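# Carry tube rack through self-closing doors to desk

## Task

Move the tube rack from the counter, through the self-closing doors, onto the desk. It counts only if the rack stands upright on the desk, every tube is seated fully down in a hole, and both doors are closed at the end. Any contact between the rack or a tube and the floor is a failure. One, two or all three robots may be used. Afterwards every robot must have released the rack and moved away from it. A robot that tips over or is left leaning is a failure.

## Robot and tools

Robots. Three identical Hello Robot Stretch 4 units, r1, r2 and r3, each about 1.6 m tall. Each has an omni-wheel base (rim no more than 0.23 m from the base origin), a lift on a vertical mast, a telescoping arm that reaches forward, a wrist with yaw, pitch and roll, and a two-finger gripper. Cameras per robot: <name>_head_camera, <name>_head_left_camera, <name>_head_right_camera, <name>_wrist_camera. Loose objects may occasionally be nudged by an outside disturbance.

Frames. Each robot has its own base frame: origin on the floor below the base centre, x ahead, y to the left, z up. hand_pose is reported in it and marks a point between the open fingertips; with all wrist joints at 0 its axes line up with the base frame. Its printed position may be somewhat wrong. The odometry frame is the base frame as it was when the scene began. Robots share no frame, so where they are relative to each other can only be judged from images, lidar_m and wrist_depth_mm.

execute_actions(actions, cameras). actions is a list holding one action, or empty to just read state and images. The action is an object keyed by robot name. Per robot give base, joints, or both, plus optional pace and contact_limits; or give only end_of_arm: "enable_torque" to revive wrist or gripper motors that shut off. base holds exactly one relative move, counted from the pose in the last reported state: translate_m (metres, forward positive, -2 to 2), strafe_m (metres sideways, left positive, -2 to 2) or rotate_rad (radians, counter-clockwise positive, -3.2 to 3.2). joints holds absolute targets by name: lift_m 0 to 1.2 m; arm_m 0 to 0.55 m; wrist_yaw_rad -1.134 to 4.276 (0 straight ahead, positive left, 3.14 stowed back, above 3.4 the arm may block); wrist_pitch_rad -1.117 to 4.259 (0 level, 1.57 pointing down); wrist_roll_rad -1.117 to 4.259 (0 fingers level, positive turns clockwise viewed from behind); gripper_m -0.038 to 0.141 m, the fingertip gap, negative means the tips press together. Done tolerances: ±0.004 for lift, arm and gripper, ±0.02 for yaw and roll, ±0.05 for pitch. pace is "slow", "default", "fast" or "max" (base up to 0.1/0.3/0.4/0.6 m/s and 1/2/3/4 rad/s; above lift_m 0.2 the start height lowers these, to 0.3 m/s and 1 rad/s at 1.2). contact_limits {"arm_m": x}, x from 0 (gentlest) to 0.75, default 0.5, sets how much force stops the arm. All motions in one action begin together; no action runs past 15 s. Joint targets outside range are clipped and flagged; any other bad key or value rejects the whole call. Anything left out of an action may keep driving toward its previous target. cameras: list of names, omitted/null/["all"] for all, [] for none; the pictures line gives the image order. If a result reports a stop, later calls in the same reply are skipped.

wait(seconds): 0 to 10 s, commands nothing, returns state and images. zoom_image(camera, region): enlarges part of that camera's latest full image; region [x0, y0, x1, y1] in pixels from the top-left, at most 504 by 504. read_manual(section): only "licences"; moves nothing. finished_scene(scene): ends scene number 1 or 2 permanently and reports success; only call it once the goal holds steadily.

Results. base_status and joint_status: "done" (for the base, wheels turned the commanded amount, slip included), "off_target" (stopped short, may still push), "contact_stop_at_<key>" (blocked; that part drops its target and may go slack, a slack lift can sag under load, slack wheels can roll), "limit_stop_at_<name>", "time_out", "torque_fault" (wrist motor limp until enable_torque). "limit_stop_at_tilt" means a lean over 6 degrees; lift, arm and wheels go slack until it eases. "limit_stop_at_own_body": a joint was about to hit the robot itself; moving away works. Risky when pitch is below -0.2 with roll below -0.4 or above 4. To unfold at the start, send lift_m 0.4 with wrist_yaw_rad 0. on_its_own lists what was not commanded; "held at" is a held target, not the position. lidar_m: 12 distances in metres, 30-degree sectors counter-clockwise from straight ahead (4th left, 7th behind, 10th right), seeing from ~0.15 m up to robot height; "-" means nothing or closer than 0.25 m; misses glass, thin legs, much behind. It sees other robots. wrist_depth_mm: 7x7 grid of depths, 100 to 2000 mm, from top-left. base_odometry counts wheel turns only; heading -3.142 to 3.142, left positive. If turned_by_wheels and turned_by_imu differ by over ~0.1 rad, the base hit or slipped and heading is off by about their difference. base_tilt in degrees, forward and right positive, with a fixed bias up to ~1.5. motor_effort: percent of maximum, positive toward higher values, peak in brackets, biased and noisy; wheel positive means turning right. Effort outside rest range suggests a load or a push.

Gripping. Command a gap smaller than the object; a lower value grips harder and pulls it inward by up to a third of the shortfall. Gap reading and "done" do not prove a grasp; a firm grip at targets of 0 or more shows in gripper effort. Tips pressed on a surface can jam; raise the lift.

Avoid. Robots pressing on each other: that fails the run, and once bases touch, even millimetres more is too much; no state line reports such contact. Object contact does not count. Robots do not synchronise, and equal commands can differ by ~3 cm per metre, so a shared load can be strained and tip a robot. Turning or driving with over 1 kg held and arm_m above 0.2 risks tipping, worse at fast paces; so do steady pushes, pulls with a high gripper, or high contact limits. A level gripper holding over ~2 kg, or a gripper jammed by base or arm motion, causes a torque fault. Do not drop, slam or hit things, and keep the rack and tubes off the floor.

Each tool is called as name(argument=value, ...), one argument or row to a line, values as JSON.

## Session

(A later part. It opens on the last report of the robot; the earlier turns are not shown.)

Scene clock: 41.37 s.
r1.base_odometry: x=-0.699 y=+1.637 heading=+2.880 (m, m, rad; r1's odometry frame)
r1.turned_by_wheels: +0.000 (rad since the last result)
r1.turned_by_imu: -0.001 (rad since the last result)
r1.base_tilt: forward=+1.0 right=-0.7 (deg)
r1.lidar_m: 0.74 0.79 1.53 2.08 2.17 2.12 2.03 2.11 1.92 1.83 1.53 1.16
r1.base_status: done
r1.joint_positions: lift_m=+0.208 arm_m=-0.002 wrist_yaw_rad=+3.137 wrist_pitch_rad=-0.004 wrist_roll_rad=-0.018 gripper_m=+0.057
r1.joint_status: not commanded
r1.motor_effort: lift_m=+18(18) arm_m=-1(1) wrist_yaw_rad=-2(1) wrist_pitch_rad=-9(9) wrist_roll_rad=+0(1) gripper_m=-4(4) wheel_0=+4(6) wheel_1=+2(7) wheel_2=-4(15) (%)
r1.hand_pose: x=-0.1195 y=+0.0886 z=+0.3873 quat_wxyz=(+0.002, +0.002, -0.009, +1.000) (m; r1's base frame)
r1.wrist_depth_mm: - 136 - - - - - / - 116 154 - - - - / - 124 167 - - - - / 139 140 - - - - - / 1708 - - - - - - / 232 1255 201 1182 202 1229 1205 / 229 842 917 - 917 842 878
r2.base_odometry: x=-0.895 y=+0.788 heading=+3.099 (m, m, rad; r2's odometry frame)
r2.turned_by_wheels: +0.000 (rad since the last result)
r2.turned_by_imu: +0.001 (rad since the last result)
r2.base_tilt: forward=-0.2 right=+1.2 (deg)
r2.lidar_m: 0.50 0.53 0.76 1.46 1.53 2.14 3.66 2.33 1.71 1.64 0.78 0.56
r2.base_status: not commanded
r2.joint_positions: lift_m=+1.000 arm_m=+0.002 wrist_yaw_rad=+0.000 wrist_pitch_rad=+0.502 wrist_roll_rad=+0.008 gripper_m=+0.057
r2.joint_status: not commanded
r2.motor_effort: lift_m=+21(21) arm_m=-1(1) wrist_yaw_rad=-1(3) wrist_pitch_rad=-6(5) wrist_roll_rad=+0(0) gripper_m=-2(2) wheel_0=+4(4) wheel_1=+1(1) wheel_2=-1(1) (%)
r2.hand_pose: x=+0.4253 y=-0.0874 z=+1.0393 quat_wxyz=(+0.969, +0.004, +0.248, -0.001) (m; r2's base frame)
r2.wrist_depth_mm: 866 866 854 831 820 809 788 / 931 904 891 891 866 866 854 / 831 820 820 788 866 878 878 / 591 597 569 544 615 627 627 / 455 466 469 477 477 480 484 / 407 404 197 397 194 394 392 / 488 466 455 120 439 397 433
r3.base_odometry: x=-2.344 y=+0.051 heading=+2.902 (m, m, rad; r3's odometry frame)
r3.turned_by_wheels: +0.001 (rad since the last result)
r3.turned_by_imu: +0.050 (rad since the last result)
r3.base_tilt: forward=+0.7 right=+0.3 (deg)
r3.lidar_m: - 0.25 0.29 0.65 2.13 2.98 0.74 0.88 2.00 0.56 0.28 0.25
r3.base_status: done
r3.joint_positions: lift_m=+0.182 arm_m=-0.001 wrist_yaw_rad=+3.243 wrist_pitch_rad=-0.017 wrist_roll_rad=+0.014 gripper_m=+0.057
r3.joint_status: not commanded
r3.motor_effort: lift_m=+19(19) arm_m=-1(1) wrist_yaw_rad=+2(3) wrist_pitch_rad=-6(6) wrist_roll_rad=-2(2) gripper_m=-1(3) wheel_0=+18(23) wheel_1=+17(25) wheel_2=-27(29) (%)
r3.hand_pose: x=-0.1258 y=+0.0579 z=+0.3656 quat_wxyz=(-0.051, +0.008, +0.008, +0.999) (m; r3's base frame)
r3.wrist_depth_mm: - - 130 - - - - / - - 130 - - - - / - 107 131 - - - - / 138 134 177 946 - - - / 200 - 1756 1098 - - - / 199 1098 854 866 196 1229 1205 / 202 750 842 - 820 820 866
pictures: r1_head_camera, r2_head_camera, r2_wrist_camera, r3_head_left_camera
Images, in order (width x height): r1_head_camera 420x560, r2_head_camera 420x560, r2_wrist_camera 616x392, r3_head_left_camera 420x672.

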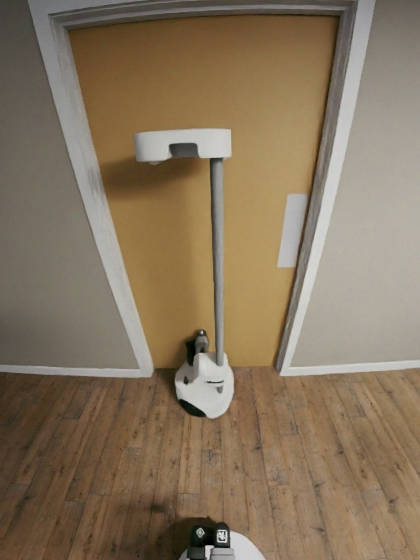

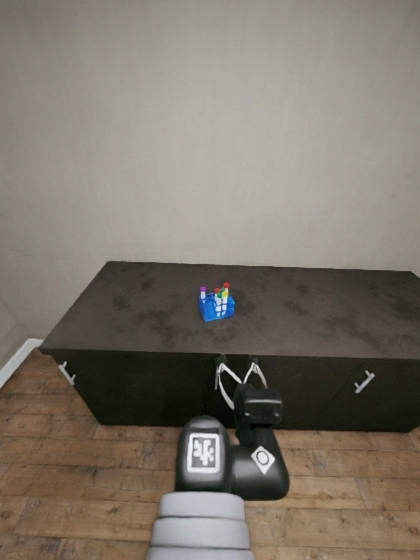

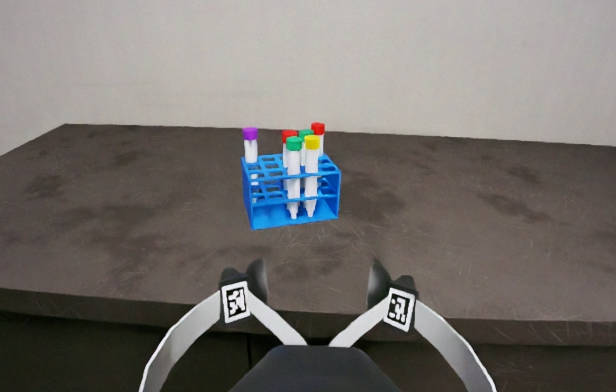

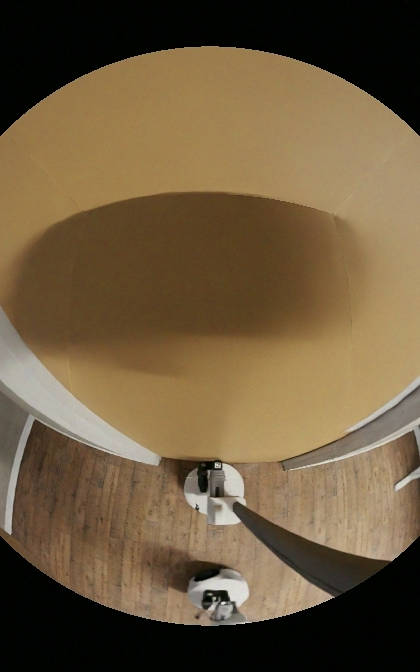

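execute_actions(
  actions=[
    {"r2":{"base":{"rotate_rad":0.3},"joints":{"wrist_pitch_rad":0.25,"gripper_m":0.141,"lift_m":0.87},"pace":"fast"},"r3":{"base":{"translate_m":-0.06},"pace":"fast"}},
  ],
  cameras=[],
)

execute_actions(
  actions=[
    {"r2":{"base":{"strafe_m":-0.185},"pace":"fast"},"r3":{"base":{"strafe_m":-0.27},"pace":"fast"}},
  ],
  cameras=[],
)

execute_actions(
  actions=[
    {"r2":{"joints":{"arm_m":0.1}},"r3":{"base":{"rotate_rad":-0.2},"joints":{"arm_m":0.35},"pace":"slow","contact_limits":{"arm_m":0.6}}},
  ],
  cameras=["r1_head_camera","r2_head_camera","r2_wrist_camera","r3_head_left_camera"],
)

Scene clock: 65.13 s.
r1.base_odometry: x=-0.699 y=+1.637 heading=+2.880 (m, m, rad; r1's odometry frame)
r1.turned_by_wheels: +0.000 (rad since the last result)
r1.turned_by_imu: -0.001 (rad since the last result)
r1.base_tilt: forward=+1.0 right=-0.7 (deg)
r1.lidar_m: 0.67 0.70 1.52 2.08 2.20 2.14 2.03 2.11 1.90 1.82 1.55 1.17
r1.base_status: not commanded
r1.joint_positions: lift_m=+0.208 arm_m=-0.002 wrist_yaw_rad=+3.137 wrist_pitch_rad=-0.004 wrist_roll_rad=-0.018 gripper_m=+0.057
r1.joint_status: not commanded
r1.motor_effort: lift_m=+18(18) arm_m=-1(1) wrist_yaw_rad=-1(1) wrist_pitch_rad=-9(9) wrist_roll_rad=+0(1) gripper_m=-1(4) wheel_0=+4(4) wheel_1=+2(3) wheel_2=-4(4) (%)
r1.hand_pose: x=-0.1195 y=+0.0886 z=+0.3873 quat_wxyz=(+0.002, +0.002, -0.009, +1.000) (m; r1's base frame)
r1.wrist_depth_mm: - 136 - - - - - / - 117 154 - - - - / - 124 167 - - - - / 140 140 - - - - - / 1661 - - - - - - / 232 1255 201 1182 203 1255 1229 / 229 842 931 - 946 842 891
r2.base_odometry: x=-0.895 y=+0.788 heading=-2.885 (m, m, rad; r2's odometry frame)
r2.turned_by_wheels: +0.299 (rad since the last result)
r2.turned_by_imu: +0.296 (rad since the last result)
r2.base_tilt: forward=-0.3 right=+1.3 (deg)
r2.lidar_m: 0.52 0.62 1.48 1.49 1.78 3.22 3.15 1.86 1.64 1.02 0.58 0.51
r2.base_status: done
r2.joint_positions: lift_m=+0.870 arm_m=+0.002 wrist_yaw_rad=+0.000 wrist_pitch_rad=+0.253 wrist_roll_rad=+0.008 gripper_m=+0.141
r2.joint_status: all done
r2.motor_effort: lift_m=+17(15) arm_m=-1(1) wrist_yaw_rad=+0(1) wrist_pitch_rad=-9(10) wrist_roll_rad=+0(1) gripper_m=-1(3) wheel_0=-7(9) wheel_1=-3(4) wheel_2=-4(10) (%)
r2.hand_pose: x=+0.4517 y=-0.0874 z=+0.9763 quat_wxyz=(+0.992, +0.004, +0.126, -0.001) (m; r2's base frame)
r2.wrist_depth_mm: 1205 1078 991 878 820 768 707 / 1255 1138 1008 931 854 798 741 / 1308 1182 1078 946 891 809 759 / 1308 699 715 741 676 445 768 / 452 436 452 459 449 439 480 / 492 418 347 332 332 210 340 / 517 459 407 123 301 285 272
r3.base_odometry: x=-2.286 y=+0.036 heading=+2.901 (m, m, rad; r3's odometry frame)
r3.turned_by_wheels: -0.001 (rad since the last result)
r3.turned_by_imu: -0.004 (rad since the last result)
r3.base_tilt: forward=+0.7 right=+0.4 (deg)
r3.lidar_m: 0.25 0.25 0.40 0.90 2.12 3.00 0.66 0.77 2.00 0.61 0.33 0.25
r3.base_status: done
r3.joint_positions: lift_m=+0.182 arm_m=-0.001 wrist_yaw_rad=+3.243 wrist_pitch_rad=-0.017 wrist_roll_rad=+0.014 gripper_m=+0.057
r3.joint_status: not commanded
r3.motor_effort: lift_m=+19(19) arm_m=-1(1) wrist_yaw_rad=+2(2) wrist_pitch_rad=-6(6) wrist_roll_rad=-1(2) gripper_m=-3(3) wheel_0=-4(12) wheel_1=-5(13) wheel_2=+2(26) (%)
r3.hand_pose: x=-0.1258 y=+0.0579 z=+0.3656 quat_wxyz=(-0.051, +0.008, +0.008, +0.999) (m; r3's base frame)
r3.wrist_depth_mm: - - 130 - - - - / - - 130 - - - - / - 107 131 - - - - / 138 134 177 866 - - - / 200 - 1808 1098 - - - / 199 1078 798 809 196 1229 1229 / 202 750 831 - 831 809 866
pictures: none
No camera images: the call's "cameras" was empty. Leave "cameras" out to get every camera's image.

Scene clock: 66.93 s.
r1.base_odometry: x=-0.699 y=+1.637 heading=+2.880 (m, m, rad; r1's odometry frame)
r1.turned_by_wheels: +0.000 (rad since the last result)
r1.turned_by_imu: +0.000 (rad since the last result)
r1.base_tilt: forward=+1.0 right=-0.7 (deg)
r1.lidar_m: 0.67 1.17 1.52 2.08 2.19 2.14 2.03 2.12 1.88 1.81 1.53 0.69
r1.base_status: not commanded
r1.joint_positions: lift_m=+0.208 arm_m=-0.002 wrist_yaw_rad=+3.137 wrist_pitch_rad=-0.004 wrist_roll_rad=-0.018 gripper_m=+0.057
r1.joint_status: not commanded
r1.motor_effort: lift_m=+18(18) arm_m=-1(1) wrist_yaw_rad=-1(1) wrist_pitch_rad=-10(11) wrist_roll_rad=-1(0) gripper_m=+1(1) wheel_0=+4(4) wheel_1=+2(3) wheel_2=-4(4) (%)
r1.hand_pose: x=-0.1195 y=+0.0886 z=+0.3873 quat_wxyz=(+0.002, +0.002, -0.009, +1.000) (m; r1's base frame)
r1.wrist_depth_mm: - 136 - - - - - / - 116 154 - - - - / - 124 167 - - - - / 140 140 - - - - - / 1708 - - - - - - / 233 1255 200 1182 202 1255 1182 / 229 831 931 - 917 842 891
r2.base_odometry: x=-0.942 y=+0.967 heading=-2.885 (m, m, rad; r2's odometry frame)
r2.turned_by_wheels: +0.000 (rad since the last result)
r2.turned_by_imu: +0.001 (rad since the last result)
r2.base_tilt: forward=-0.3 right=+1.3 (deg)
r2.lidar_m: 0.47 0.56 1.63 1.68 1.97 3.60 2.79 1.69 1.45 0.92 0.53 0.46
r2.base_status: done
r2.joint_positions: lift_m=+0.870 arm_m=+0.002 wrist_yaw_rad=+0.000 wrist_pitch_rad=+0.253 wrist_roll_rad=+0.008 gripper_m=+0.141
r2.joint_status: not commanded
r2.motor_effort: lift_m=+17(17) arm_m=-1(1) wrist_yaw_rad=+1(1) wrist_pitch_rad=-5(7) wrist_roll_rad=+0(0) gripper_m=-3(0) wheel_0=+5(14) wheel_1=+0(16) wheel_2=+0(1) (%)
r2.hand_pose: x=+0.4517 y=-0.0874 z=+0.9763 quat_wxyz=(+0.992, +0.004, +0.126, -0.001) (m; r2's base frame)
r2.wrist_depth_mm: 1118 1008 931 831 778 723 676 / 1138 1060 946 866 809 741 699 / 1205 1078 991 878 820 759 715 / 676 699 723 455 768 759 723 / 427 442 445 449 462 469 480 / 375 329 296 330 334 210 336 / 421 375 303 123 272 260 272
r3.base_odometry: x=-2.222 y=+0.298 heading=+2.901 (m, m, rad; r3's odometry frame)
r3.turned_by_wheels: +0.000 (rad since the last result)
r3.turned_by_imu: -0.001 (rad since the last result)
r3.base_tilt: forward=+0.6 right=+0.5 (deg)
r3.lidar_m: 0.25 0.25 0.36 0.84 2.40 0.71 0.69 2.26 1.73 0.58 0.30 0.25
r3.base_status: done
r3.joint_positions: lift_m=+0.182 arm_m=-0.001 wrist_yaw_rad=+3.243 wrist_pitch_rad=-0.017 wrist_roll_rad=+0.014 gripper_m=+0.057
r3.joint_status: not commanded
r3.motor_effort: lift_m=+19(19) arm_m=-1(1) wrist_yaw_rad=+1(1) wrist_pitch_rad=-6(6) wrist_roll_rad=-2(1) gripper_m=-5(3) wheel_0=+1(14) wheel_1=-1(15) wheel_2=+0(1) (%)
r3.hand_pose: x=-0.1258 y=+0.0579 z=+0.3656 quat_wxyz=(-0.051, +0.008, +0.008, +0.999) (m; r3's base frame)
r3.wrist_depth_mm: - - 130 - - - - / - - 130 - - - - / - 107 131 1042 - - - / 138 134 177 - 831 - - / 199 - - - - - - / 199 1118 976 866 196 1118 1255 / 202 750 842 - 788 820 878
pictures: none
No camera images: the call's "cameras" was empty. Leave "cameras" out to get every camera's image.

Scene clock: 68.77 s.
r1.base_odometry: x=-0.699 y=+1.637 heading=+2.880 (m, m, rad; r1's odometry frame)
r1.turned_by_wheels: +0.000 (rad since the last result)
r1.turned_by_imu: +0.000 (rad since the last result)
r1.base_tilt: forward=+1.0 right=-0.7 (deg)
r1.lidar_m: 0.69 1.19 1.50 2.06 2.18 2.13 2.04 2.12 1.90 1.82 1.53 0.72
r1.base_status: not commanded
r1.joint_positions: lift_m=+0.208 arm_m=-0.002 wrist_yaw_rad=+3.137 wrist_pitch_rad=-0.004 wrist_roll_rad=-0.018 gripper_m=+0.057
r1.joint_status: not commanded
r1.motor_effort: lift_m=+18(18) arm_m=-1(1) wrist_yaw_rad=-1(1) wrist_pitch_rad=-8(6) wrist_roll_rad=+1(0) gripper_m=-3(4) wheel_0=+3(4) wheel_1=+2(3) wheel_2=-4(4) (%)
r1.hand_pose: x=-0.1195 y=+0.0886 z=+0.3873 quat_wxyz=(+0.002, +0.002, -0.009, +1.000) (m; r1's base frame)
r1.wrist_depth_mm: - 136 - - - - - / - 117 154 - - - - / - 124 167 - - - - / 140 140 - - - - - / 1756 - - - - - - / 232 1255 201 1160 203 1229 1205 / 229 831 946 - 917 854 891
r2.base_odometry: x=-0.942 y=+0.967 heading=-2.885 (m, m, rad; r2's odometry frame)
r2.turned_by_wheels: +0.000 (rad since the last result)
r2.turned_by_imu: +0.001 (rad since the last result)
r2.base_tilt: forward=-0.1 right=+1.2 (deg)
r2.lidar_m: 0.46 0.57 1.63 1.64 1.99 3.61 2.80 1.66 1.46 0.93 0.53 0.46
r2.base_status: not commanded
r2.joint_positions: lift_m=+0.870 arm_m=+0.099 wrist_yaw_rad=+0.000 wrist_pitch_rad=+0.253 wrist_roll_rad=+0.008 gripper_m=+0.141
r2.joint_status: all done
r2.motor_effort: lift_m=+17(17) arm_m=+5(5) wrist_yaw_rad=-1(0) wrist_pitch_rad=-7(7) wrist_roll_rad=+0(1) gripper_m=+1(1) wheel_0=+5(5) wheel_1=+0(0) wheel_2=+0(0) (%)
r2.hand_pose: x=+0.5493 y=-0.0874 z=+0.9763 quat_wxyz=(+0.992, +0.004, +0.126, +0.000) (m; r2's base frame)
r2.wrist_depth_mm: 976 904 809 750 691 640 603 / 1042 946 842 768 723 661 615 / 1078 991 878 798 732 683 634 / 676 691 707 373 732 683 654 / 424 433 413 377 430 473 477 / 309 296 293 330 330 210 338 / 247 248 258 124 270 259 272
r3.base_odometry: x=-2.222 y=+0.298 heading=+2.702 (m, m, rad; r3's odometry frame)
r3.turned_by_wheels: -0.199 (rad since the last result)
r3.turned_by_imu: -0.193 (rad since the last result)
r3.base_tilt: forward=+0.8 right=+0.4 (deg)
r3.lidar_m: 0.25 0.25 0.30 0.67 2.28 0.87 0.70 2.97 1.82 1.54 0.31 0.25
r3.base_status: done
r3.joint_positions: lift_m=+0.182 arm_m=+0.060 wrist_yaw_rad=+3.248 wrist_pitch_rad=-0.017 wrist_roll_rad=+0.014 gripper_m=+0.057
r3.joint_status: arm_m contact_stop (moved +0.061 of +0.351)
r3.on_its_own: arm_m is slack since a contact_stop (your +0.350 is given up); wrist_yaw_rad is at rest, and its effort (-15) is outside its rest range (-13 to +13)
r3.motor_effort: lift_m=+19(19) arm_m=+0(26) wrist_yaw_rad=-15(89) wrist_pitch_rad=-6(8) wrist_roll_rad=-2(3) gripper_m=-3(3) wheel_0=+6(8) wheel_1=+5(16) wheel_2=-3(13) (%)
r3.contact_limits: arm_m 0.6
r3.hand_pose: x=-0.0656 y=+0.0562 z=+0.3655 quat_wxyz=(-0.053, +0.008, +0.008, +0.999) (m; r3's base frame)
r3.wrist_depth_mm: - - 191 - - - - / - - 144 - - - - / - - 148 866 - - - / - 197 194 1118 - - - / 234 277 - 1098 - - - / 559 263 946 866 196 1255 1229 / 473 245 842 - 831 820 866
pictures: r1_head_camera, r2_head_camera, r2_wrist_camera, r3_head_left_camera
Images, in order (width x height): r1_head_camera 420x560, r2_head_camera 420x560, r2_wrist_camera 616x392, r3_head_left_camera 420x672.

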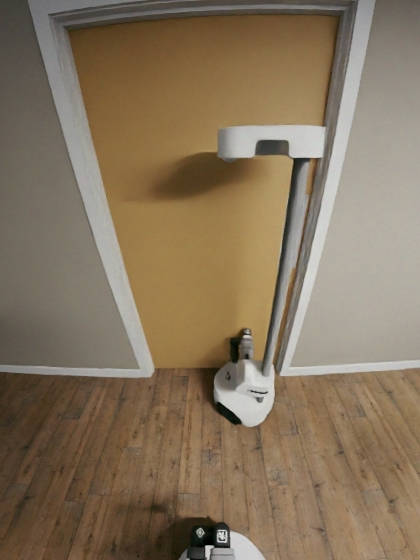

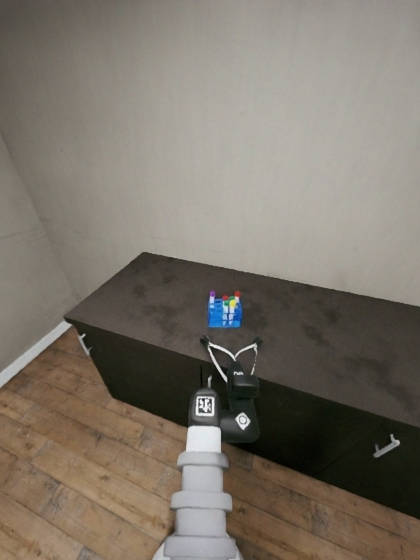

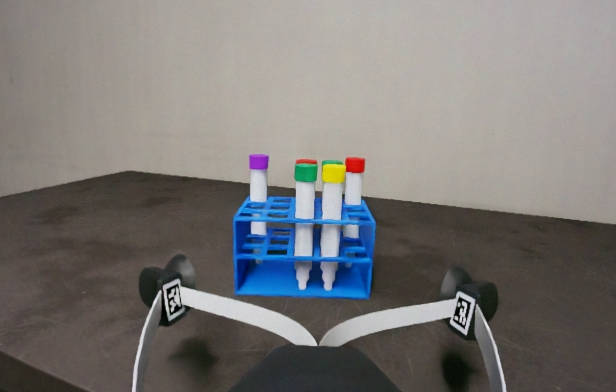

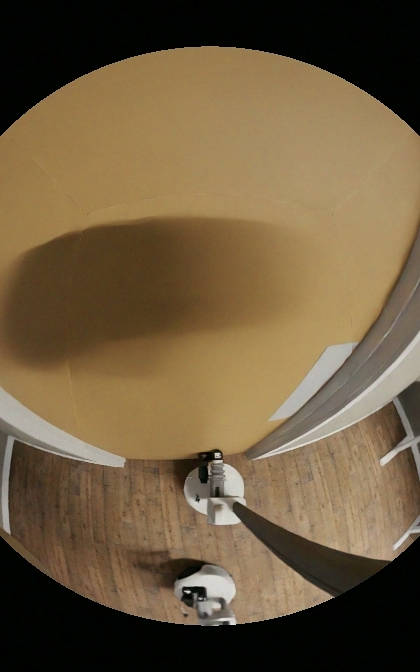

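execute_actions(
  actions=[
    {"r2":{"base":{"strafe_m":0.011},"joints":{"arm_m":0.17,"lift_m":0.842}},"r3":{"base":{"rotate_rad":-1.42},"joints":{"arm_m":0.0,"wrist_yaw_rad":3.2}}},
  ],
  cameras=[],
)

execute_actions(
  actions=[
    {"r3":{"base":{"strafe_m":0.25},"pace":"slow"}},
  ],
  cameras=["r1_head_camera","r2_wrist_camera","r3_head_left_camera"],
)

Scene clock: 81.13 s.
r1.base_odometry: x=-0.699 y=+1.637 heading=+2.880 (m, m, rad; r1's odometry frame)
r1.turned_by_wheels: +0.000 (rad since the last result)
r1.turned_by_imu: -0.001 (rad since the last result)
r1.base_tilt: forward=+1.0 right=-0.8 (deg)
r1.lidar_m: 0.70 1.18 1.55 2.08 2.18 2.15 2.04 2.11 1.91 1.83 1.53 0.73
r1.base_status: not commanded
r1.joint_positions: lift_m=+0.208 arm_m=-0.002 wrist_yaw_rad=+3.137 wrist_pitch_rad=-0.004 wrist_roll_rad=-0.018 gripper_m=+0.057
r1.joint_status: not commanded
r1.motor_effort: lift_m=+18(18) arm_m=-1(1) wrist_yaw_rad=-1(1) wrist_pitch_rad=-9(8) wrist_roll_rad=+1(0) gripper_m=-2(1) wheel_0=+4(4) wheel_1=+2(3) wheel_2=-4(4) (%)
r1.hand_pose: x=-0.1195 y=+0.0886 z=+0.3873 quat_wxyz=(+0.002, +0.002, -0.009, +1.000) (m; r1's base frame)
r1.wrist_depth_mm: - 137 - - - - - / - 116 153 - - - - / - 124 167 - - - - / 140 140 - - - - - / 1708 - - - - - - / 233 1255 201 1182 202 1281 1229 / 229 854 917 - 917 854 878
r2.base_odometry: x=-0.940 y=+0.957 heading=-2.885 (m, m, rad; r2's odometry frame)
r2.turned_by_wheels: +0.000 (rad since the last result)
r2.turned_by_imu: +0.002 (rad since the last result)
r2.base_tilt: forward=-0.3 right=+1.1 (deg)
r2.lidar_m: 0.45 0.58 1.65 1.65 1.95 3.62 2.78 1.70 1.47 0.97 0.52 0.47
r2.base_status: done
r2.joint_positions: lift_m=+0.842 arm_m=+0.169 wrist_yaw_rad=+0.000 wrist_pitch_rad=+0.253 wrist_roll_rad=+0.008 gripper_m=+0.141
r2.joint_status: all done
r2.motor_effort: lift_m=+16(17) arm_m=+5(4) wrist_yaw_rad=-1(0) wrist_pitch_rad=-8(7) wrist_roll_rad=-2(2) gripper_m=+0(1) wheel_0=-5(11) wheel_1=+4(10) wheel_2=+0(2) (%)
r2.hand_pose: x=+0.6193 y=-0.0874 z=+0.9484 quat_wxyz=(+0.992, +0.004, +0.126, +0.000) (m; r2's base frame)
r2.wrist_depth_mm: 917 831 750 691 627 585 554 / 946 854 778 707 654 597 564 / 1008 904 798 715 661 627 580 / 559 580 535 294 512 621 585 / 357 366 338 278 320 397 402 / 260 248 244 271 268 210 281 / 208 208 216 123 226 216 220
r3.base_odometry: x=-2.222 y=+0.298 heading=+1.283 (m, m, rad; r3's odometry frame)
r3.turned_by_wheels: -1.419 (rad since the last result)
r3.turned_by_imu: -1.450 (rad since the last result)
r3.base_tilt: forward=+0.8 right=+0.5 (deg)
r3.lidar_m: 0.69 0.33 0.25 0.25 0.25 0.36 0.72 2.35 0.69 0.68 2.35 1.76
r3.base_status: done
r3.joint_positions: lift_m=+0.182 arm_m=+0.001 wrist_yaw_rad=+3.200 wrist_pitch_rad=-0.017 wrist_roll_rad=+0.014 gripper_m=+0.057
r3.joint_status: all done
r3.motor_effort: lift_m=+19(19) arm_m=-6(3) wrist_yaw_rad=+1(28) wrist_pitch_rad=-6(6) wrist_roll_rad=-2(2) gripper_m=-3(3) wheel_0=+6(12) wheel_1=+6(13) wheel_2=+1(10) (%)
r3.hand_pose: x=-0.1212 y=+0.0704 z=+0.3655 quat_wxyz=(-0.029, +0.008, +0.007, +1.000) (m; r3's base frame)
r3.wrist_depth_mm: - - 134 - 778 379 - / - - 135 - 778 384 266 / - 113 135 - 788 384 266 / 138 137 236 - 798 382 267 / 213 - - - 699 375 262 / 213 1078 960 1205 196 362 256 / 217 750 842 - 699 307 -
pictures: none
No camera images: the call's "cameras" was empty. Leave "cameras" out to get every camera's image.

Scene clock: 84.77 s.
r1.base_odometry: x=-0.699 y=+1.637 heading=+2.880 (m, m, rad; r1's odometry frame)
r1.turned_by_wheels: +0.000 (rad since the last result)
r1.turned_by_imu: -0.001 (rad since the last result)
r1.base_tilt: forward=+1.0 right=-0.7 (deg)
r1.lidar_m: 0.83 1.19 1.53 2.10 2.19 2.14 2.02 2.11 1.90 1.83 1.53 0.85
r1.base_status: not commanded
r1.joint_positions: lift_m=+0.208 arm_m=-0.002 wrist_yaw_rad=+3.137 wrist_pitch_rad=-0.004 wrist_roll_rad=-0.018 gripper_m=+0.057
r1.joint_status: not commanded
r1.motor_effort: lift_m=+18(18) arm_m=-1(1) wrist_yaw_rad=-1(1) wrist_pitch_rad=-9(8) wrist_roll_rad=+1(1) gripper_m=-1(4) wheel_0=+4(3) wheel_1=+3(3) wheel_2=-4(4) (%)
r1.hand_pose: x=-0.1195 y=+0.0886 z=+0.3873 quat_wxyz=(+0.002, +0.002, -0.009, +1.000) (m; r1's base frame)
r1.wrist_depth_mm: - 137 - - - - - / - 116 154 - - - - / - 124 167 - - - - / 140 140 - - - - - / 1661 - - - - - - / 233 1229 200 1160 202 1255 1229 / 229 831 931 - 931 854 878
r2.base_odometry: x=-0.940 y=+0.957 heading=-2.885 (m, m, rad; r2's odometry frame)
r2.turned_by_wheels: +0.000 (rad since the last result)
r2.turned_by_imu: +0.001 (rad since the last result)
r2.base_tilt: forward=-0.1 right=+1.2 (deg)
r2.lidar_m: 0.48 0.57 1.63 1.66 1.95 3.61 2.79 1.67 1.47 0.92 0.56 0.46
r2.base_status: not commanded
r2.joint_positions: lift_m=+0.842 arm_m=+0.169 wrist_yaw_rad=+0.000 wrist_pitch_rad=+0.253 wrist_roll_rad=+0.008 gripper_m=+0.141
r2.joint_status: not commanded
r2.motor_effort: lift_m=+16(17) arm_m=+6(6) wrist_yaw_rad=+0(1) wrist_pitch_rad=-7(9) wrist_roll_rad=-1(1) gripper_m=+1(1) wheel_0=-5(5) wheel_1=+4(4) wheel_2=+0(0) (%)
r2.hand_pose: x=+0.6193 y=-0.0874 z=+0.9484 quat_wxyz=(+0.992, +0.004, +0.126, +0.000) (m; r2's base frame)
r2.wrist_depth_mm: 917 820 750 691 634 591 549 / 931 866 759 707 647 609 564 / 991 891 798 715 661 627 580 / 569 574 525 296 512 615 591 / 357 364 332 277 320 397 399 / 259 250 244 273 267 209 282 / 208 208 216 123 227 216 221
r3.base_odometry: x=-2.461 y=+0.369 heading=+1.283 (m, m, rad; r3's odometry frame)
r3.turned_by_wheels: +0.000 (rad since the last result)
r3.turned_by_imu: -0.301 (rad since the last result)
r3.base_tilt: forward=+0.6 right=+0.3 (deg)
r3.lidar_m: 1.69 0.25 0.25 0.25 - 0.25 0.32 2.31 2.65 0.82 3.07 1.89
r3.base_status: done
r3.joint_positions: lift_m=+0.182 arm_m=+0.001 wrist_yaw_rad=+3.200 wrist_pitch_rad=-0.017 wrist_roll_rad=+0.014 gripper_m=+0.057
r3.joint_status: not commanded
r3.motor_effort: lift_m=+19(19) arm_m=-5(6) wrist_yaw_rad=+1(2) wrist_pitch_rad=-6(6) wrist_roll_rad=-2(3) gripper_m=-1(4) wheel_0=-15(19) wheel_1=+17(27) wheel_2=+4(4) (%)
r3.hand_pose: x=-0.1212 y=+0.0705 z=+0.3655 quat_wxyz=(-0.029, +0.008, +0.007, +1.000) (m; r3's base frame)
r3.wrist_depth_mm: - - 134 492 298 211 - / - - 134 488 298 211 176 / - 113 135 445 298 212 177 / 138 137 236 480 296 211 176 / 212 - 854 473 278 210 175 / 213 1098 715 433 196 207 173 / 216 750 842 - 279 189 -
pictures: r1_head_camera, r2_wrist_camera, r3_head_left_camera
Images, in order (width x height): r1_head_camera 420x560, r2_wrist_camera 616x392, r3_head_left_camera 420x672.

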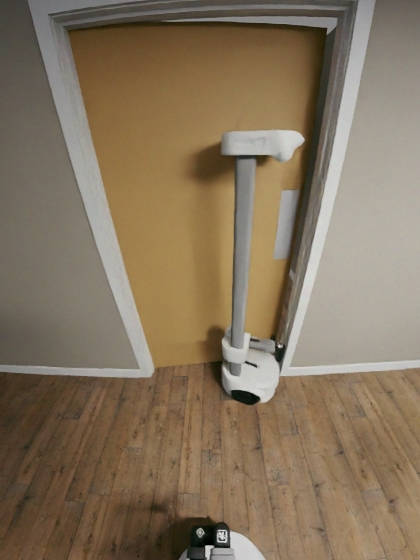

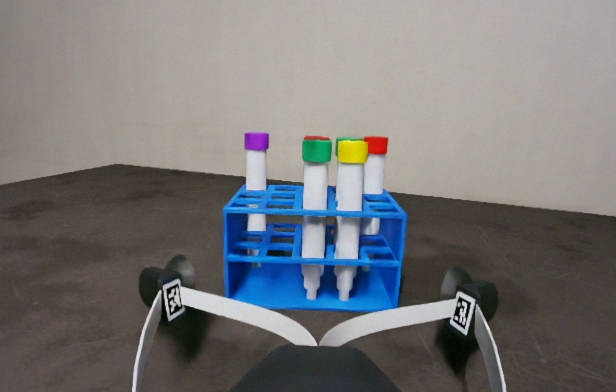

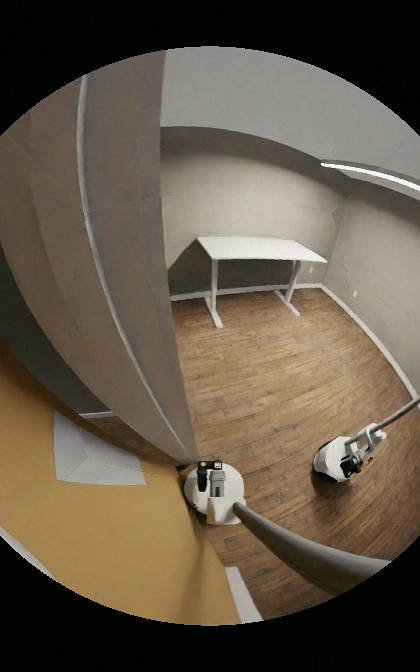

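execute_actions(
  actions=[
    {"r2":{"base":{"strafe_m":0.004},"joints":{"arm_m":0.235},"pace":"slow"},"r3":{"base":{"rotate_rad":-1.1},"pace":"slow"}},
  ],
  cameras=["r2_wrist_camera"],
)

execute_actions(
  actions=[
    {"r3":{"base":{"translate_m":-0.25},"pace":"slow"}},
  ],
  cameras=["r1_head_camera","r2_head_camera","r3_head_left_camera"],
)

Scene clock: 96.33 s.
r1.base_odometry: x=-0.699 y=+1.637 heading=+2.880 (m, m, rad; r1's odometry frame)
r1.turned_by_wheels: +0.000 (rad since the last result)
r1.turned_by_imu: -0.001 (rad since the last result)
r1.base_tilt: forward=+1.0 right=-0.7 (deg)
r1.lidar_m: 0.82 1.19 1.53 2.10 2.16 2.12 2.03 2.11 1.91 1.82 1.54 0.83
r1.base_status: not commanded
r1.joint_positions: lift_m=+0.208 arm_m=-0.002 wrist_yaw_rad=+3.137 wrist_pitch_rad=-0.004 wrist_roll_rad=-0.018 gripper_m=+0.057
r1.joint_status: not commanded
r1.motor_effort: lift_m=+18(18) arm_m=-1(1) wrist_yaw_rad=-1(1) wrist_pitch_rad=-8(8) wrist_roll_rad=+0(2) gripper_m=-5(4) wheel_0=+4(4) wheel_1=+2(3) wheel_2=-4(4) (%)
r1.hand_pose: x=-0.1195 y=+0.0886 z=+0.3873 quat_wxyz=(+0.002, +0.002, -0.009, +1.000) (m; r1's base frame)
r1.wrist_depth_mm: - 136 - - - - - / - 116 154 - - - - / - 124 167 - - - - / 140 140 - - - - - / 1708 - - - - - - / 232 1255 201 1182 202 1255 1229 / 230 831 931 - 931 854 878
r2.base_odometry: x=-0.939 y=+0.953 heading=-2.885 (m, m, rad; r2's odometry frame)
r2.turned_by_wheels: +0.000 (rad since the last result)
r2.turned_by_imu: +0.002 (rad since the last result)
r2.base_tilt: forward=-0.1 right=+1.2 (deg)
r2.lidar_m: 0.44 0.57 1.64 1.64 1.98 3.58 2.82 1.67 1.47 0.95 0.56 0.46
r2.base_status: done
r2.joint_positions: lift_m=+0.842 arm_m=+0.234 wrist_yaw_rad=+0.000 wrist_pitch_rad=+0.253 wrist_roll_rad=+0.008 gripper_m=+0.141
r2.joint_status: all done
r2.motor_effort: lift_m=+16(16) arm_m=+6(5) wrist_yaw_rad=+0(1) wrist_pitch_rad=-7(8) wrist_roll_rad=-2(2) gripper_m=-1(4) wheel_0=-6(10) wheel_1=+4(7) wheel_2=+0(2) (%)
r2.hand_pose: x=+0.6842 y=-0.0874 z=+0.9484 quat_wxyz=(+0.992, +0.004, +0.126, +0.000) (m; r2's base frame)
r2.wrist_depth_mm: 831 759 683 621 580 539 504 / 866 778 699 640 597 549 521 / 891 798 732 661 603 569 525 / 564 574 525 226 247 574 544 / 353 362 236 215 203 394 397 / 258 249 213 206 204 211 281 / 207 208 210 124 213 216 220
r3.base_odometry: x=-2.460 y=+0.369 heading=+0.185 (m, m, rad; r3's odometry frame)
r3.turned_by_wheels: -1.098 (rad since the last result)
r3.turned_by_imu: -1.126 (rad since the last result)
r3.base_tilt: forward=+0.9 right=+0.5 (deg)
r3.lidar_m: 0.89 1.97 1.68 0.25 0.25 0.25 - 0.25 0.32 0.76 2.59 0.82
r3.base_status: done
r3.joint_positions: lift_m=+0.182 arm_m=+0.001 wrist_yaw_rad=+3.200 wrist_pitch_rad=-0.017 wrist_roll_rad=+0.014 gripper_m=+0.057
r3.joint_status: not commanded
r3.motor_effort: lift_m=+19(19) arm_m=-5(5) wrist_yaw_rad=+2(2) wrist_pitch_rad=-6(7) wrist_roll_rad=-2(2) gripper_m=-3(4) wheel_0=-4(12) wheel_1=+11(30) wheel_2=+18(25) (%)
r3.hand_pose: x=-0.1213 y=+0.0704 z=+0.3655 quat_wxyz=(-0.029, +0.008, +0.007, +1.000) (m; r3's base frame)
r3.wrist_depth_mm: - - 134 312 304 296 750 / - - 134 312 304 297 750 / - 113 136 310 307 298 759 / 138 136 236 314 307 298 750 / 213 334 322 314 307 300 741 / 213 334 322 317 196 300 1098 / 216 334 329 - 309 301 842
pictures: r2_wrist_camera
Images, in order (width x height): r2_wrist_camera 616x392.

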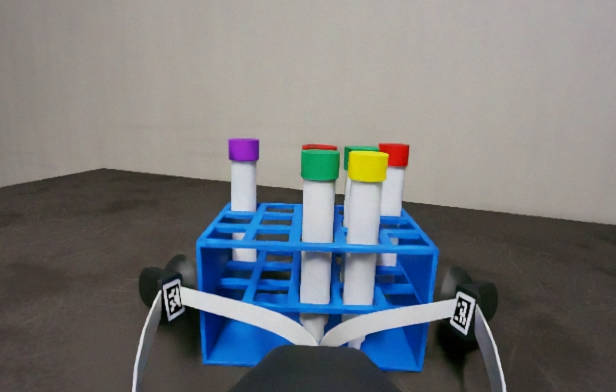

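Scene clock: 100.10 s.
r1.base_odometry: x=-0.699 y=+1.637 heading=+2.880 (m, m, rad; r1's odometry frame)
r1.turned_by_wheels: +0.000 (rad since the last result)
r1.turned_by_imu: -0.001 (rad since the last result)
r1.base_tilt: forward=+1.0 right=-0.7 (deg)
r1.lidar_m: 1.07 1.18 1.51 2.09 2.18 2.13 2.03 2.12 1.90 1.83 1.54 1.12
r1.base_status: not commanded
r1.joint_positions: lift_m=+0.208 arm_m=-0.002 wrist_yaw_rad=+3.137 wrist_pitch_rad=-0.004 wrist_roll_rad=-0.018 gripper_m=+0.057
r1.joint_status: not commanded
r1.motor_effort: lift_m=+18(18) arm_m=-1(1) wrist_yaw_rad=-1(1) wrist_pitch_rad=-7(7) wrist_roll_rad=+1(1) gripper_m=+0(0) wheel_0=+4(4) wheel_1=+3(3) wheel_2=-4(4) (%)
r1.hand_pose: x=-0.1195 y=+0.0886 z=+0.3873 quat_wxyz=(+0.002, +0.002, -0.009, +1.000) (m; r1's base frame)
r1.wrist_depth_mm: - 136 - - - - - / - 116 154 - - - - / - 124 167 - - - - / 140 140 - - - - - / 1708 - - - - - - / 234 1255 201 1182 202 1229 1205 / 229 842 931 - 917 842 878
r2.base_odometry: x=-0.939 y=+0.953 heading=-2.885 (m, m, rad; r2's odometry frame)
r2.turned_by_wheels: +0.000 (rad since the last result)
r2.turned_by_imu: +0.001 (rad since the last result)
r2.base_tilt: forward=-0.1 right=+1.2 (deg)
r2.lidar_m: 0.49 0.59 1.63 1.64 1.96 3.59 2.86 1.68 1.49 0.92 0.51 0.47
r2.base_status: not commanded
r2.joint_positions: lift_m=+0.842 arm_m=+0.234 wrist_yaw_rad=+0.000 wrist_pitch_rad=+0.253 wrist_roll_rad=+0.008 gripper_m=+0.141
r2.joint_status: not commanded
r2.motor_effort: lift_m=+17(17) arm_m=+6(6) wrist_yaw_rad=+0(1) wrist_pitch_rad=-7(7) wrist_roll_rad=-1(1) gripper_m=+1(1) wheel_0=-7(7) wheel_1=+4(4) wheel_2=+0(0) (%)
r2.hand_pose: x=+0.6842 y=-0.0874 z=+0.9484 quat_wxyz=(+0.992, +0.004, +0.126, +0.000) (m; r2's base frame)
r2.wrist_depth_mm: 820 750 683 621 580 539 504 / 854 798 707 647 591 549 521 / 904 798 723 661 597 569 535 / 559 574 525 227 248 580 544 / 353 364 236 215 204 397 399 / 258 249 213 207 203 210 281 / 207 208 209 124 213 216 221
r3.base_odometry: x=-2.705 y=+0.324 heading=+0.185 (m, m, rad; r3's odometry frame)
r3.turned_by_wheels: +0.000 (rad since the last result)
r3.turned_by_imu: -0.002 (rad since the last result)
r3.base_tilt: forward=+0.7 right=+0.4 (deg)
r3.lidar_m: 1.08 2.05 0.25 0.72 0.90 0.25 - - 0.25 0.40 2.51 1.05
r3.base_status: done
r3.joint_positions: lift_m=+0.182 arm_m=+0.001 wrist_yaw_rad=+3.200 wrist_pitch_rad=-0.017 wrist_roll_rad=+0.014 gripper_m=+0.057
r3.joint_status: not commanded
r3.motor_effort: lift_m=+19(19) arm_m=-5(5) wrist_yaw_rad=+2(1) wrist_pitch_rad=-6(6) wrist_roll_rad=-2(2) gripper_m=-2(4) wheel_0=-10(17) wheel_1=-12(33) wheel_2=+18(23) (%)
r3.hand_pose: x=-0.1213 y=+0.0704 z=+0.3655 quat_wxyz=(-0.029, +0.008, +0.007, +1.000) (m; r3's base frame)
r3.wrist_depth_mm: - - 134 338 357 384 1397 / - - 134 338 362 384 1430 / - 113 135 340 362 389 1430 / 138 137 236 343 366 389 1430 / 213 307 320 343 364 1756 1397 / 213 306 317 343 196 1042 1205 / 217 306 324 - 370 768 878
pictures: r1_head_camera, r2_head_camera, r3_head_left_camera
Images, in order (width x height): r1_head_camera 420x560, r2_head_camera 420x560, r3_head_left_camera 420x672.

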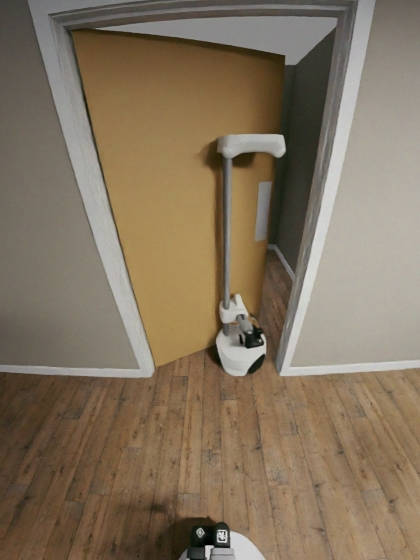

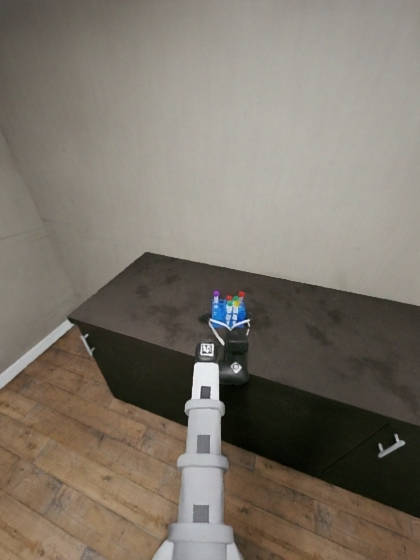

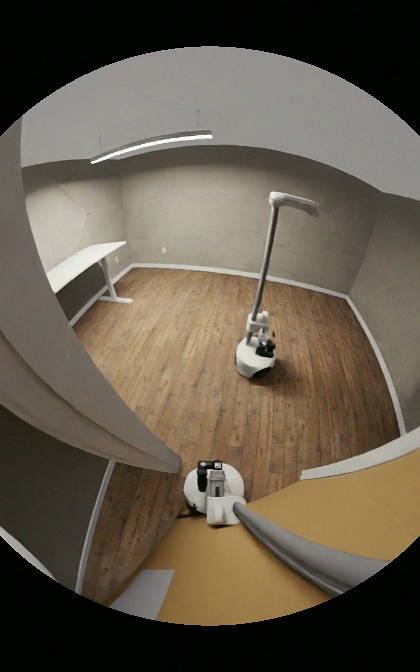

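execute_actions(
  actions=[
    {"r1":{"base":{"rotate_rad":3.13},"pace":"fast"},"r2":{"joints":{"gripper_m":0.06,"arm_m":0.24}},"r3":{"base":{"rotate_rad":0.3},"pace":"slow"}},
  ],
  cameras=["r2_wrist_camera"],
)

execute_actions(
  actions=[
    {"r1":{"base":{"strafe_m":0.1}},"r2":{"joints":{"lift_m":0.875},"pace":"slow"},"r3":{"base":{"translate_m":-0.45},"pace":"default"}},
  ],
  cameras=["r1_wrist_camera","r2_wrist_camera","r3_head_left_camera"],
)

Scene clock: 109.87 s.
r1.base_odometry: x=-0.699 y=+1.637 heading=-0.274 (m, m, rad; r1's odometry frame)
r1.turned_by_wheels: +3.129 (rad since the last result)
r1.turned_by_imu: +3.148 (rad since the last result)
r1.base_tilt: forward=+1.0 right=-0.7 (deg)
r1.lidar_m: 2.04 2.10 1.92 1.85 1.60 1.16 1.05 1.19 1.50 2.07 2.16 2.13
r1.base_status: done
r1.joint_positions: lift_m=+0.208 arm_m=-0.002 wrist_yaw_rad=+3.137 wrist_pitch_rad=-0.004 wrist_roll_rad=-0.018 gripper_m=+0.057
r1.joint_status: not commanded
r1.motor_effort: lift_m=+18(18) arm_m=-1(1) wrist_yaw_rad=-1(0) wrist_pitch_rad=-8(8) wrist_roll_rad=-1(0) gripper_m=-4(4) wheel_0=-4(11) wheel_1=-3(11) wheel_2=-4(15) (%)
r1.hand_pose: x=-0.1195 y=+0.0887 z=+0.3873 quat_wxyz=(+0.002, +0.002, -0.009, +1.000) (m; r1's base frame)
r1.wrist_depth_mm: - 137 1430 1618 1756 1205 1229 / - 116 154 1618 1708 1205 1229 / - 124 167 1618 1756 1255 1255 / 140 140 1430 1537 1281 1255 1281 / 1205 1308 1430 1308 1255 1281 1255 / 232 1229 202 1182 202 1229 1205 / 229 831 931 - 946 842 878
r2.base_odometry: x=-0.939 y=+0.953 heading=-2.885 (m, m, rad; r2's odometry frame)
r2.turned_by_wheels: +0.000 (rad since the last result)
r2.turned_by_imu: +0.002 (rad since the last result)
r2.base_tilt: forward=-0.1 right=+1.2 (deg)
r2.lidar_m: 0.48 0.58 1.64 1.66 1.96 3.56 2.81 1.68 1.48 0.92 0.56 0.47
r2.base_status: not commanded
r2.joint_positions: lift_m=+0.842 arm_m=+0.239 wrist_yaw_rad=+0.000 wrist_pitch_rad=+0.253 wrist_roll_rad=+0.008 gripper_m=+0.060
r2.joint_status: all done
r2.motor_effort: lift_m=+17(17) arm_m=+5(5) wrist_yaw_rad=-1(0) wrist_pitch_rad=-11(9) wrist_roll_rad=+2(0) gripper_m=-21(24) wheel_0=-7(6) wheel_1=+4(4) wheel_2=+0(0) (%)
r2.hand_pose: x=+0.6892 y=-0.0874 z=+0.9482 quat_wxyz=(+0.992, +0.004, +0.126, +0.000) (m; r2's base frame)
r2.wrist_depth_mm: 820 750 676 621 569 530 504 / 866 768 707 640 597 559 512 / 891 809 732 647 585 564 525 / 554 580 521 221 221 569 539 / 351 362 202 179 178 389 397 / 258 179 200 186 183 178 279 / 206 207 191 147 185 211 204
r3.base_odometry: x=-2.704 y=+0.324 heading=+0.482 (m, m, rad; r3's odometry frame)
r3.turned_by_wheels: +0.298 (rad since the last result)
r3.turned_by_imu: +0.302 (rad since the last result)
r3.base_tilt: forward=+0.7 right=+0.4 (deg)
r3.lidar_m: 2.46 0.27 0.26 0.82 0.27 0.25 - 0.25 0.28 0.73 3.07 1.03
r3.base_status: done
r3.joint_positions: lift_m=+0.182 arm_m=+0.001 wrist_yaw_rad=+3.200 wrist_pitch_rad=-0.017 wrist_roll_rad=+0.014 gripper_m=+0.057
r3.joint_status: not commanded
r3.motor_effort: lift_m=+19(19) arm_m=-5(5) wrist_yaw_rad=+2(2) wrist_pitch_rad=-6(6) wrist_roll_rad=-1(2) gripper_m=-2(4) wheel_0=-13(14) wheel_1=-26(29) wheel_2=+8(13) (%)
r3.hand_pose: x=-0.1212 y=+0.0704 z=+0.3655 quat_wxyz=(-0.029, +0.008, +0.007, +1.000) (m; r3's base frame)
r3.wrist_depth_mm: - - 134 314 310 306 301 / - - 134 315 312 306 304 / - 113 135 317 314 307 304 / 138 136 236 317 314 310 306 / 213 327 320 319 312 310 307 / 213 329 322 319 197 312 309 / 216 329 325 - 317 310 310
pictures: r2_wrist_camera
Images, in order (width x height): r2_wrist_camera 616x392.

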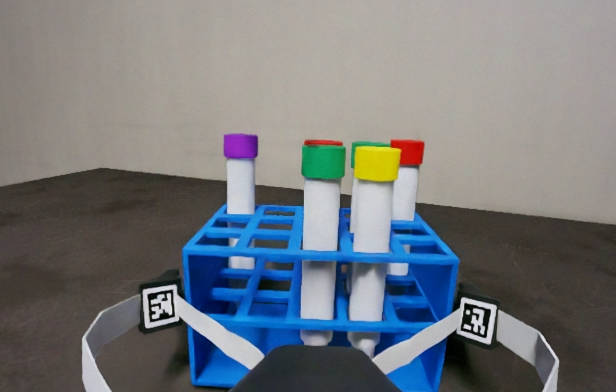

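Scene clock: 120.07 s.
r1.base_odometry: x=-0.672 y=+1.733 heading=-0.274 (m, m, rad; r1's odometry frame)
r1.turned_by_wheels: +0.000 (rad since the last result)
r1.turned_by_imu: -0.002 (rad since the last result)
r1.base_tilt: forward=+1.0 right=-0.7 (deg)
r1.lidar_m: 2.03 2.09 1.85 1.75 1.61 0.80 0.75 1.18 1.47 2.17 2.26 2.13
r1.base_status: done
r1.joint_positions: lift_m=+0.208 arm_m=-0.002 wrist_yaw_rad=+3.137 wrist_pitch_rad=-0.004 wrist_roll_rad=-0.018 gripper_m=+0.057
r1.joint_status: not commanded
r1.motor_effort: lift_m=+18(18) arm_m=-1(1) wrist_yaw_rad=-1(1) wrist_pitch_rad=-10(10) wrist_roll_rad=-3(1) gripper_m=-3(7) wheel_0=-3(8) wheel_1=+2(10) wheel_2=+0(2) (%)
r1.hand_pose: x=-0.1195 y=+0.0887 z=+0.3873 quat_wxyz=(+0.002, +0.002, -0.009, +1.000) (m; r1's base frame)
r1.wrist_depth_mm: - 136 1255 1281 1205 1229 1255 / - 116 154 1281 1229 1255 1229 / - 124 167 1336 1229 1255 1255 / 140 140 1308 1078 1255 1255 1281 / 1205 1308 1308 1078 1255 1281 1281 / 233 1229 200 878 202 1229 1205 / 229 842 931 - 917 854 891
r2.base_odometry: x=-0.939 y=+0.953 heading=-2.885 (m, m, rad; r2's odometry frame)
r2.turned_by_wheels: +0.000 (rad since the last result)
r2.turned_by_imu: +0.003 (rad since the last result)
r2.base_tilt: forward=-0.1 right=+1.0 (deg)
r2.lidar_m: 0.47 0.56 1.64 1.64 1.97 3.58 2.81 1.68 1.47 0.93 0.55 0.45
r2.base_status: not commanded
r2.joint_positions: lift_m=+0.875 arm_m=+0.239 wrist_yaw_rad=+0.000 wrist_pitch_rad=+0.253 wrist_roll_rad=+0.008 gripper_m=+0.060
r2.joint_status: all done
r2.motor_effort: lift_m=+23(25) arm_m=+6(6) wrist_yaw_rad=+0(1) wrist_pitch_rad=-9(12) wrist_roll_rad=+0(0) gripper_m=-26(24) wheel_0=-7(7) wheel_1=+4(4) wheel_2=+0(0) (%)
r2.hand_pose: x=+0.6892 y=-0.0874 z=+0.9806 quat_wxyz=(+0.992, +0.004, +0.126, +0.000) (m; r2's base frame)
r2.wrist_depth_mm: 809 750 683 621 574 535 504 / 854 768 715 640 585 544 517 / 904 809 723 647 591 559 525 / 707 699 634 220 220 574 549 / 430 439 202 178 178 477 480 / 315 178 201 185 182 177 340 / 251 254 191 146 185 257 256
r3.base_odometry: x=-2.395 y=+0.403 heading=+0.606 (m, m, rad; r3's odometry frame)
r3.turned_by_wheels: +0.124 (rad since the last result)
r3.turned_by_imu: +0.172 (rad since the last result)
r3.base_tilt: forward=+0.6 right=+0.5 (deg)
r3.lidar_m: 2.02 1.64 0.37 0.25 0.25 - 0.25 0.33 0.84 2.52 0.73 0.76
r3.base_status: translate_m contact_stop (by the wheels' count: +0.282 of -0.450)
r3.joint_positions: lift_m=+0.182 arm_m=+0.000 wrist_yaw_rad=+3.200 wrist_pitch_rad=-0.017 wrist_roll_rad=+0.014 gripper_m=+0.057
r3.joint_status: not commanded
r3.on_its_own: the wheels are slack since a contact_stop
r3.motor_effort: lift_m=+19(19) arm_m=+0(5) wrist_yaw_rad=+1(26) wrist_pitch_rad=-6(6) wrist_roll_rad=-2(2) gripper_m=+0(2) wheel_0=+0(17) wheel_1=+0(35) wheel_2=+0(26) (%)
r3.hand_pose: x=-0.1221 y=+0.0704 z=+0.3655 quat_wxyz=(-0.029, +0.008, +0.007, +1.000) (m; r3's base frame)
r3.wrist_depth_mm: - - 133 314 259 221 - / - - 133 312 260 221 201 / - 113 135 303 262 222 201 / 137 136 235 310 259 223 202 / 212 517 373 310 254 222 202 / 213 521 347 303 196 220 201 / 216 500 402 - 255 211 -
pictures: r1_wrist_camera, r2_wrist_camera, r3_head_left_camera
Images, in order (width x height): r1_wrist_camera 616x392, r2_wrist_camera 616x392, r3_head_left_camera 420x672.

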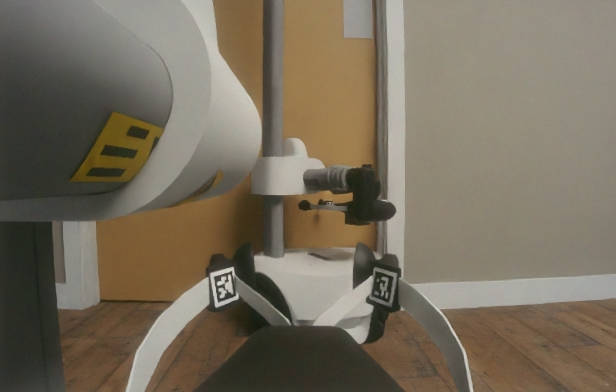

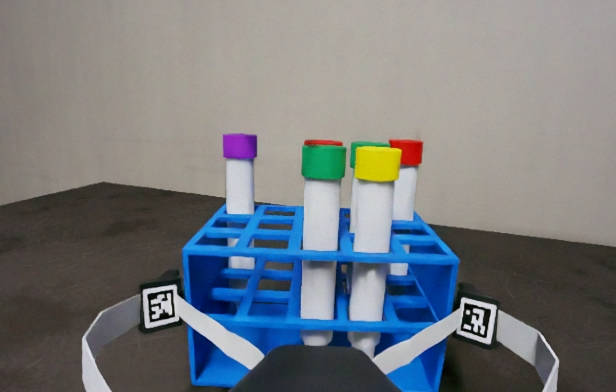

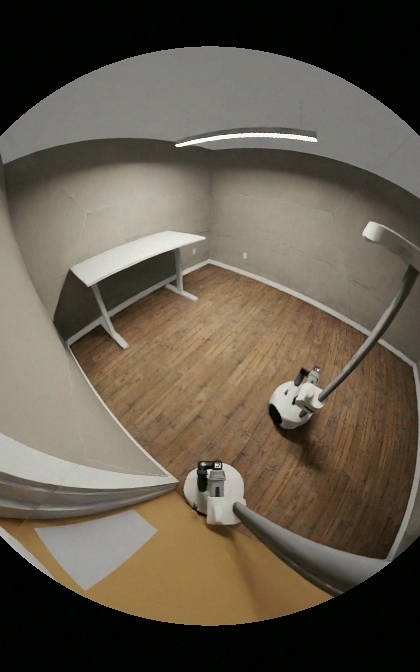

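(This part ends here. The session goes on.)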